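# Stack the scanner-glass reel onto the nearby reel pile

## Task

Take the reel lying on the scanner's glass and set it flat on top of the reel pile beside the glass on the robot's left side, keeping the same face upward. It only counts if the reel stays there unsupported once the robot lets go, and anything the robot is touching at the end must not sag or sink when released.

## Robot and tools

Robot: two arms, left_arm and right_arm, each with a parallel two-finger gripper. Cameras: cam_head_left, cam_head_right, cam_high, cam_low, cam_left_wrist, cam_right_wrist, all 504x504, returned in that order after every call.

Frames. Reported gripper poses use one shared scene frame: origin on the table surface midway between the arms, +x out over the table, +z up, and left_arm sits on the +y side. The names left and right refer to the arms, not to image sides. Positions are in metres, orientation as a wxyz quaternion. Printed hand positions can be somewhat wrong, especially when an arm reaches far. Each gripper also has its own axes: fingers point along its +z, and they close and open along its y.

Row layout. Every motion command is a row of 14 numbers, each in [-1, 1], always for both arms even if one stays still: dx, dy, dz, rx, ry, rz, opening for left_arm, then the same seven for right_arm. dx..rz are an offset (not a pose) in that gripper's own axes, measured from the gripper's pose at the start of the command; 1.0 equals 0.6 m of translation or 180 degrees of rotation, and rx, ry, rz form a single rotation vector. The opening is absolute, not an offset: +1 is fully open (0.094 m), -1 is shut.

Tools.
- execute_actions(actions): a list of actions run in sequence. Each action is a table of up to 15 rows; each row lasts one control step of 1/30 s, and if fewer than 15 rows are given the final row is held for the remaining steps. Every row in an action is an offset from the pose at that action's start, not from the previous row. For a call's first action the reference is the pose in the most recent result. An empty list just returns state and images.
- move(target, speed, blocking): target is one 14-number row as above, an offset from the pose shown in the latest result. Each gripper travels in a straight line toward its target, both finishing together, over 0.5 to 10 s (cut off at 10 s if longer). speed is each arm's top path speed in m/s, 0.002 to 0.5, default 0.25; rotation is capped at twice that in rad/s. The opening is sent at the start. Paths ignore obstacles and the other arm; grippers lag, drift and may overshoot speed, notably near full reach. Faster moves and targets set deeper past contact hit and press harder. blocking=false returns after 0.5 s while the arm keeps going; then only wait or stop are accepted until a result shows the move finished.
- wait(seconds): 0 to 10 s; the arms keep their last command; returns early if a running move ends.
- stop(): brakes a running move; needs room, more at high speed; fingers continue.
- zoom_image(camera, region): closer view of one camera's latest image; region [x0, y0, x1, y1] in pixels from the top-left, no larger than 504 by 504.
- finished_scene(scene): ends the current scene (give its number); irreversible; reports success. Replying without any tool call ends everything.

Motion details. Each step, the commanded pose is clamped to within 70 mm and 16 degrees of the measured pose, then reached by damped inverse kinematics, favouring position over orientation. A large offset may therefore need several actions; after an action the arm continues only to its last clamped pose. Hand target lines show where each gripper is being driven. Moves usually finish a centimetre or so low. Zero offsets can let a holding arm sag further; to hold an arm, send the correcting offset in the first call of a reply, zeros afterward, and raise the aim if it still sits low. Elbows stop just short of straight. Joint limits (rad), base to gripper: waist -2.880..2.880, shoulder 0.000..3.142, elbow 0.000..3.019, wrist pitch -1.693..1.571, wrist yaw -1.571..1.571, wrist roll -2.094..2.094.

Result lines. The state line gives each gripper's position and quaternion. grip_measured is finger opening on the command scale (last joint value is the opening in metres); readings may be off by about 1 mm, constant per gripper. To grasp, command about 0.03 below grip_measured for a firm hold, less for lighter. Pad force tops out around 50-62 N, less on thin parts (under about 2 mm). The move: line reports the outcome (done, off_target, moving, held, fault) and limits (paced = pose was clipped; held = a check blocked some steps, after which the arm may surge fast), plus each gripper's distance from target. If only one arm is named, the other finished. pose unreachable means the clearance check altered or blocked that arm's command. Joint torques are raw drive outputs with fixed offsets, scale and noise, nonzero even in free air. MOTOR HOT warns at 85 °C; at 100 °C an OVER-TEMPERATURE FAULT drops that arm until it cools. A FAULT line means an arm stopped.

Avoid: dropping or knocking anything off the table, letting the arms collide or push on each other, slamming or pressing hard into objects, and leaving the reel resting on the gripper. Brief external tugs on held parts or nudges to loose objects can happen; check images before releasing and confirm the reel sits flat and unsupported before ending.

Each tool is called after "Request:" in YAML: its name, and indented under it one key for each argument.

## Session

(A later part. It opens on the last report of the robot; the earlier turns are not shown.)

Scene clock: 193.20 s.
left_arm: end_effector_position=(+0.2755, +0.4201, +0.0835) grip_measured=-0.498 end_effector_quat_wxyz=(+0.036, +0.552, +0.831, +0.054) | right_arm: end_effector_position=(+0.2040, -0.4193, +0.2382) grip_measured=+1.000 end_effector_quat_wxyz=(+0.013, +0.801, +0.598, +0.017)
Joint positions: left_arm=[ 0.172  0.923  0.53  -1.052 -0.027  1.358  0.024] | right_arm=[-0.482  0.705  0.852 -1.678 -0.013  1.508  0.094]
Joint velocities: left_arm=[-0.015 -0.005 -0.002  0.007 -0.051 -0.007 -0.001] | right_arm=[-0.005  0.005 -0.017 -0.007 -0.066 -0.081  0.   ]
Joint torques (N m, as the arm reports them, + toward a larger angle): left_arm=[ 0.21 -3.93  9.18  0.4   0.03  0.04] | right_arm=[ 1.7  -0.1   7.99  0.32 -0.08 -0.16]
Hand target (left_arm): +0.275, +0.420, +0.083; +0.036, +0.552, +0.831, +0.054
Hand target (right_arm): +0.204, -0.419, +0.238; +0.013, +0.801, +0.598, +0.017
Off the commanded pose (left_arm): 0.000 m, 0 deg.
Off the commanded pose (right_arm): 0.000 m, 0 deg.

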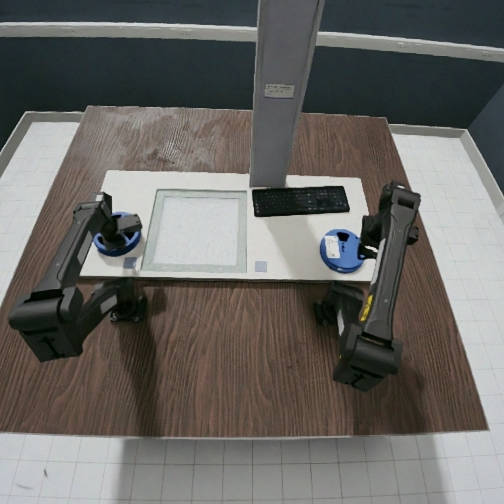

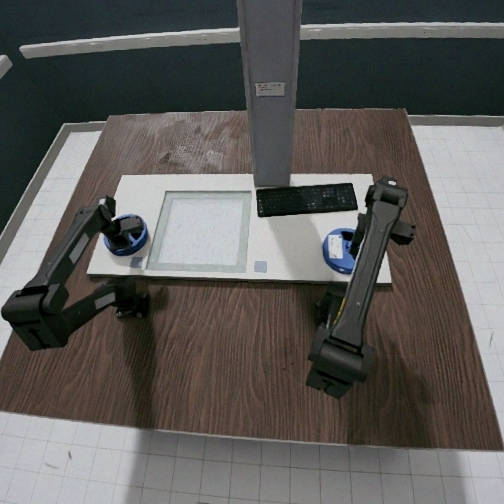

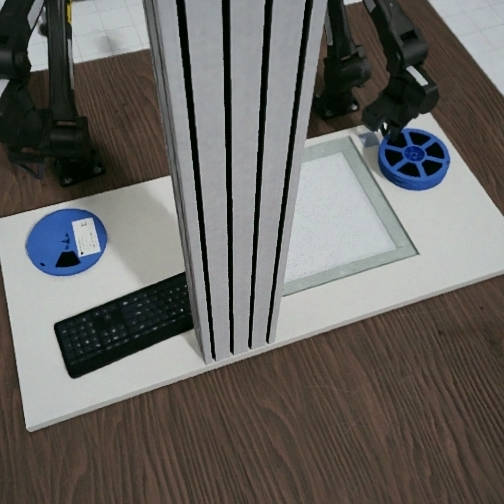

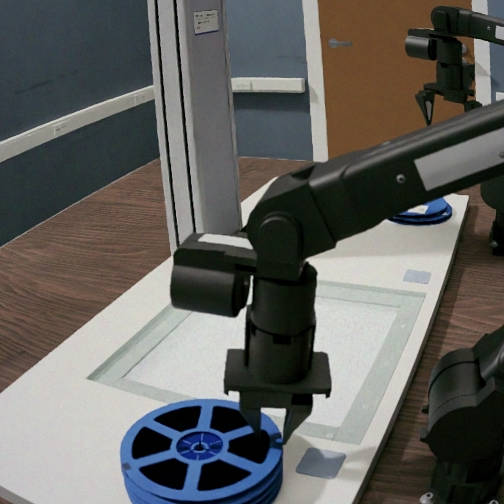

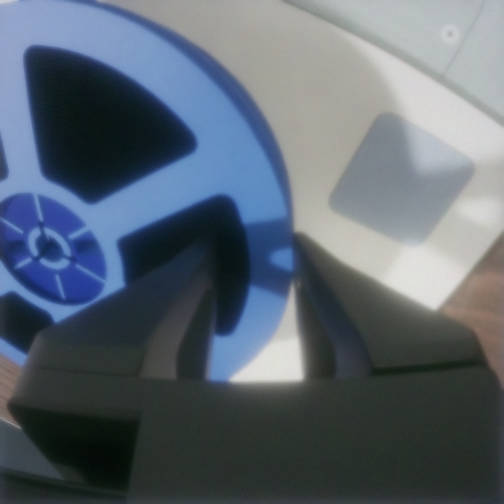

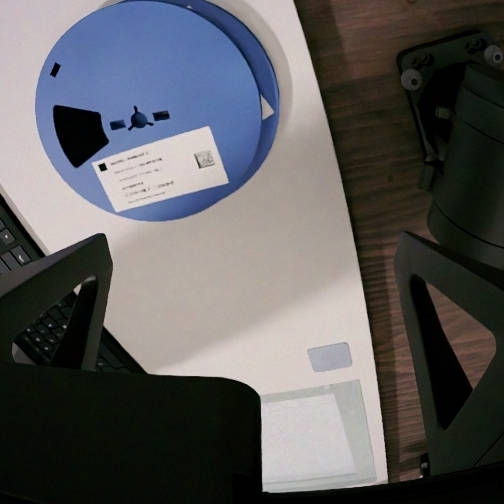

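Request:
execute_actions:
  actions:
    - [[0,0,0,0,0,0,0.25,0,0,0,0,0,0,1]]

Request:
move:
  target: [0,0.02,-0.1,-0.02,0,0,0.25, 0,0,0,0,0,0,1]
  speed: 0.06

Request:
zoom_image:
  camera: "cam_high"
  region: [350, 90, 480, 210]

Request:
zoom_image:
  camera: "cam_low"
  region: [100, 370, 310, 504]

Scene clock: 197.77 s.
left_arm: end_effector_position=(+0.2755, +0.4201, +0.0835) grip_measured=+0.248 end_effector_quat_wxyz=(+0.036, +0.552, +0.831, +0.054) | right_arm: end_effector_position=(+0.2040, -0.4193, +0.2382) grip_measured=+1.000 end_effector_quat_wxyz=(+0.013, +0.801, +0.598, +0.017)
Joint positions: left_arm=[ 0.172  0.923  0.53  -1.052 -0.027  1.358  0.059] | right_arm=[-0.482  0.705  0.852 -1.678 -0.013  1.508  0.094]
Joint velocities: left_arm=[ 0.015 -0.005  0.002  0.007 -0.007 -0.022  0.   ] | right_arm=[ 0.005 -0.015 -0.007 -0.007 -0.022  0.022  0.   ]
Joint torques (N m, as the arm reports them, + toward a larger angle): left_arm=[ 0.23 -3.85  9.12  0.41  0.04  0.04] | right_arm=[ 1.79  0.01  8.    0.31 -0.08 -0.16]
Hand target (left_arm): +0.275, +0.420, +0.083; +0.036, +0.552, +0.831, +0.054
Hand target (right_arm): +0.204, -0.419, +0.238; +0.013, +0.801, +0.598, +0.017
Off the commanded pose (left_arm): 0.000 m, 0 deg.
Off the commanded pose (right_arm): 0.000 m, 0 deg.

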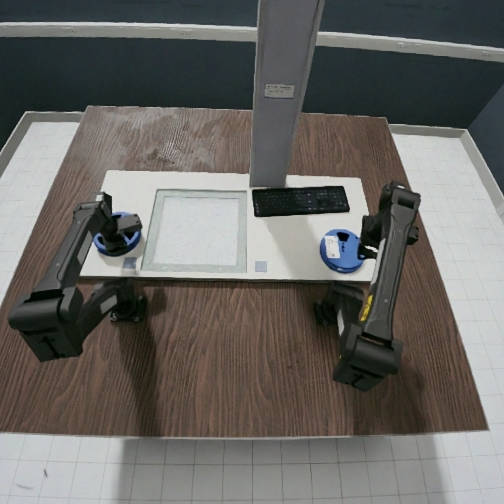

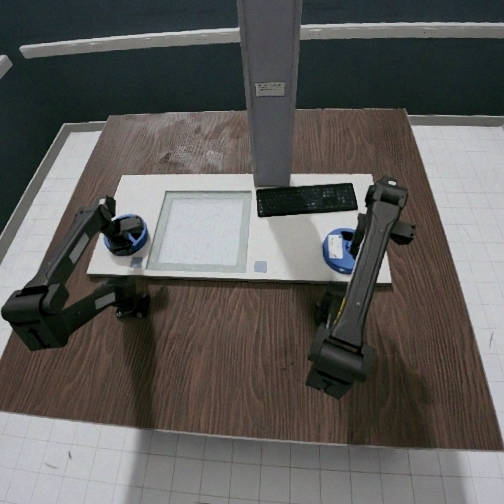

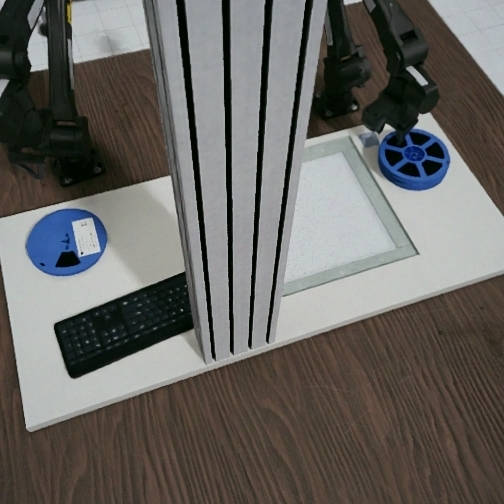

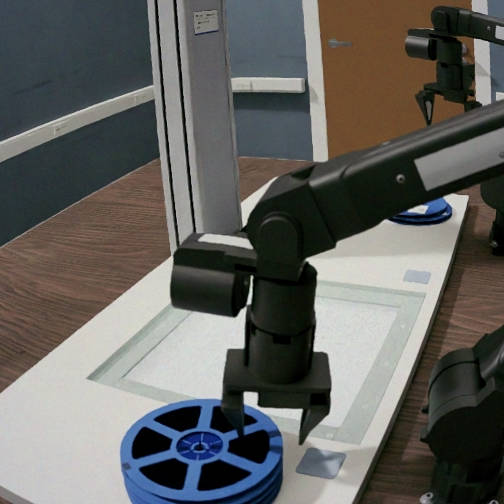

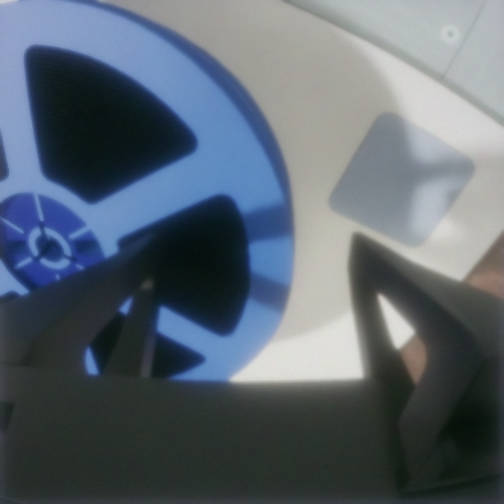

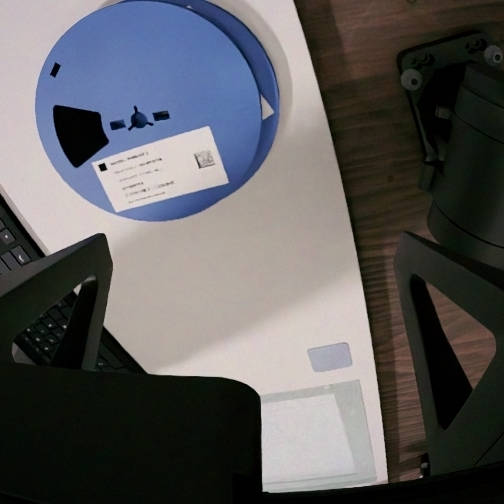

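Scene clock: 199.13 s.
left_arm: end_effector_position=(+0.2631, +0.4196, +0.1195) grip_measured=+0.248 end_effector_quat_wxyz=(+0.036, +0.552, +0.831, +0.060) | right_arm: end_effector_position=(+0.2040, -0.4193, +0.2382) grip_measured=+1.000 end_effector_quat_wxyz=(+0.013, +0.801, +0.598, +0.017)
Joint positions: left_arm=[ 0.172  0.826  0.583 -1.192 -0.037  1.358  0.059] | right_arm=[-0.482  0.705  0.852 -1.678 -0.013  1.508  0.094]
Joint velocities: left_arm=[-0.005 -0.005  0.007  0.002 -0.051 -0.007 -0.   ] | right_arm=[-0.015 -0.005 -0.007 -0.007 -0.037  0.037  0.   ]
Joint torques (N m, as the arm reports them, + toward a larger angle): left_arm=[-0.19 -3.37 14.79  0.03 -0.11  0.02] | right_arm=[ 1.82 -0.03  8.    0.31 -0.08 -0.16]
Hand target (left_arm): +0.279, +0.422, +0.144; +0.054, +0.551, +0.829, +0.080
Hand target (right_arm): +0.204, -0.419, +0.238; +0.013, +0.801, +0.598, +0.017
Off the commanded pose (left_arm): 0.030 m, 3 deg.
Off the commanded pose (right_arm): 0.000 m, 0 deg.
move: off_target (left_arm)

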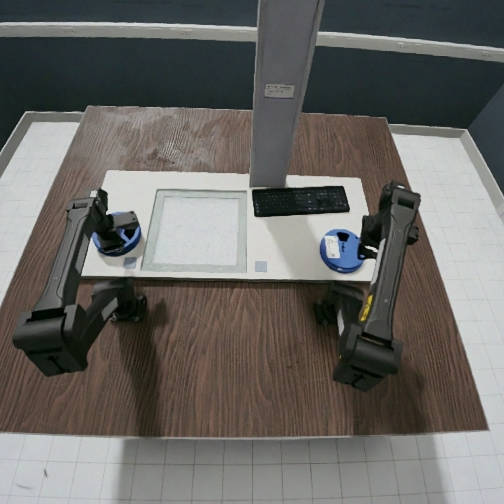

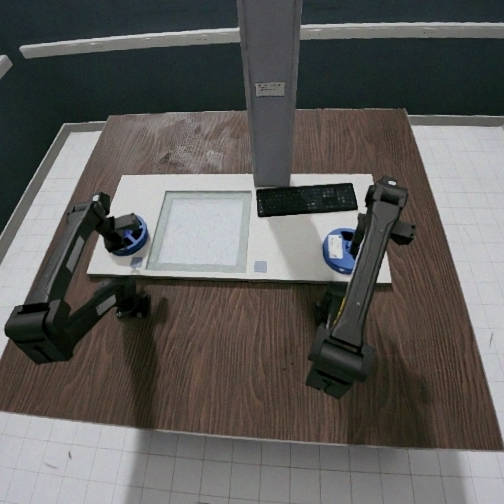

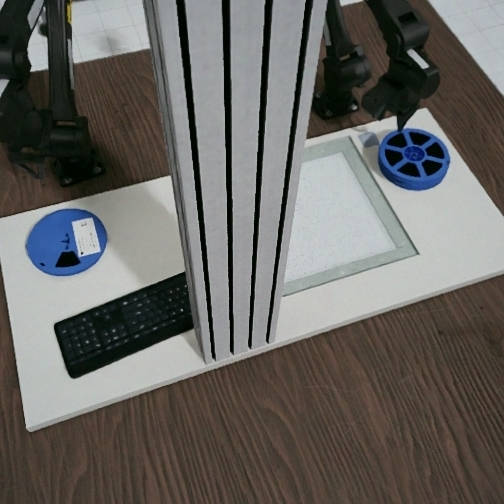

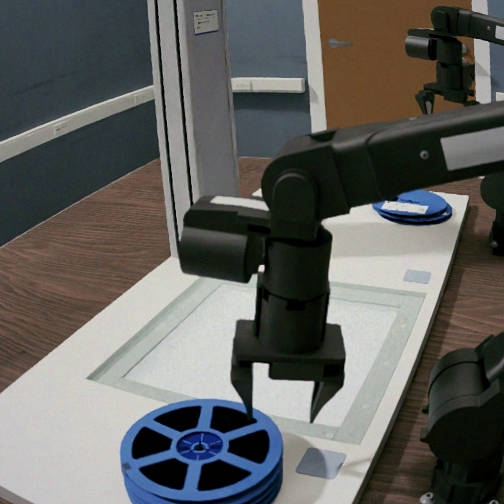

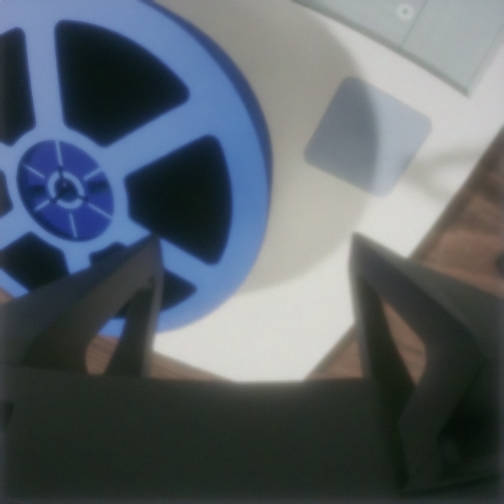

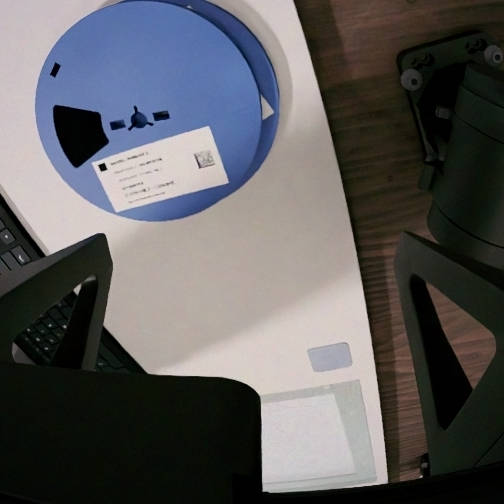

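Region (350, 90, 480, 210) of cam_high's 504x504 image, scaled by 3.877, with more detail than that image has; it fills the top 465 rows of this view, and the rest is white.

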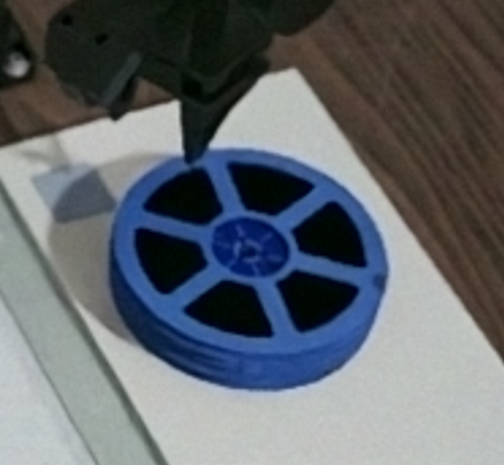

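Region (100, 370, 310, 504) of cam_low's 504x504 image, scaled by 2.400, with more detail than that image has; it fills the top 322 rows of this view, and the rest is white.

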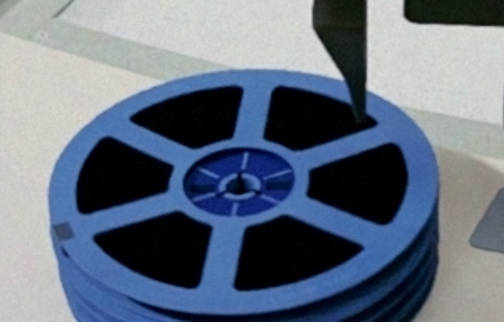

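Request:
finished_scene:
  scene: 1

The scene is finished: the task was done.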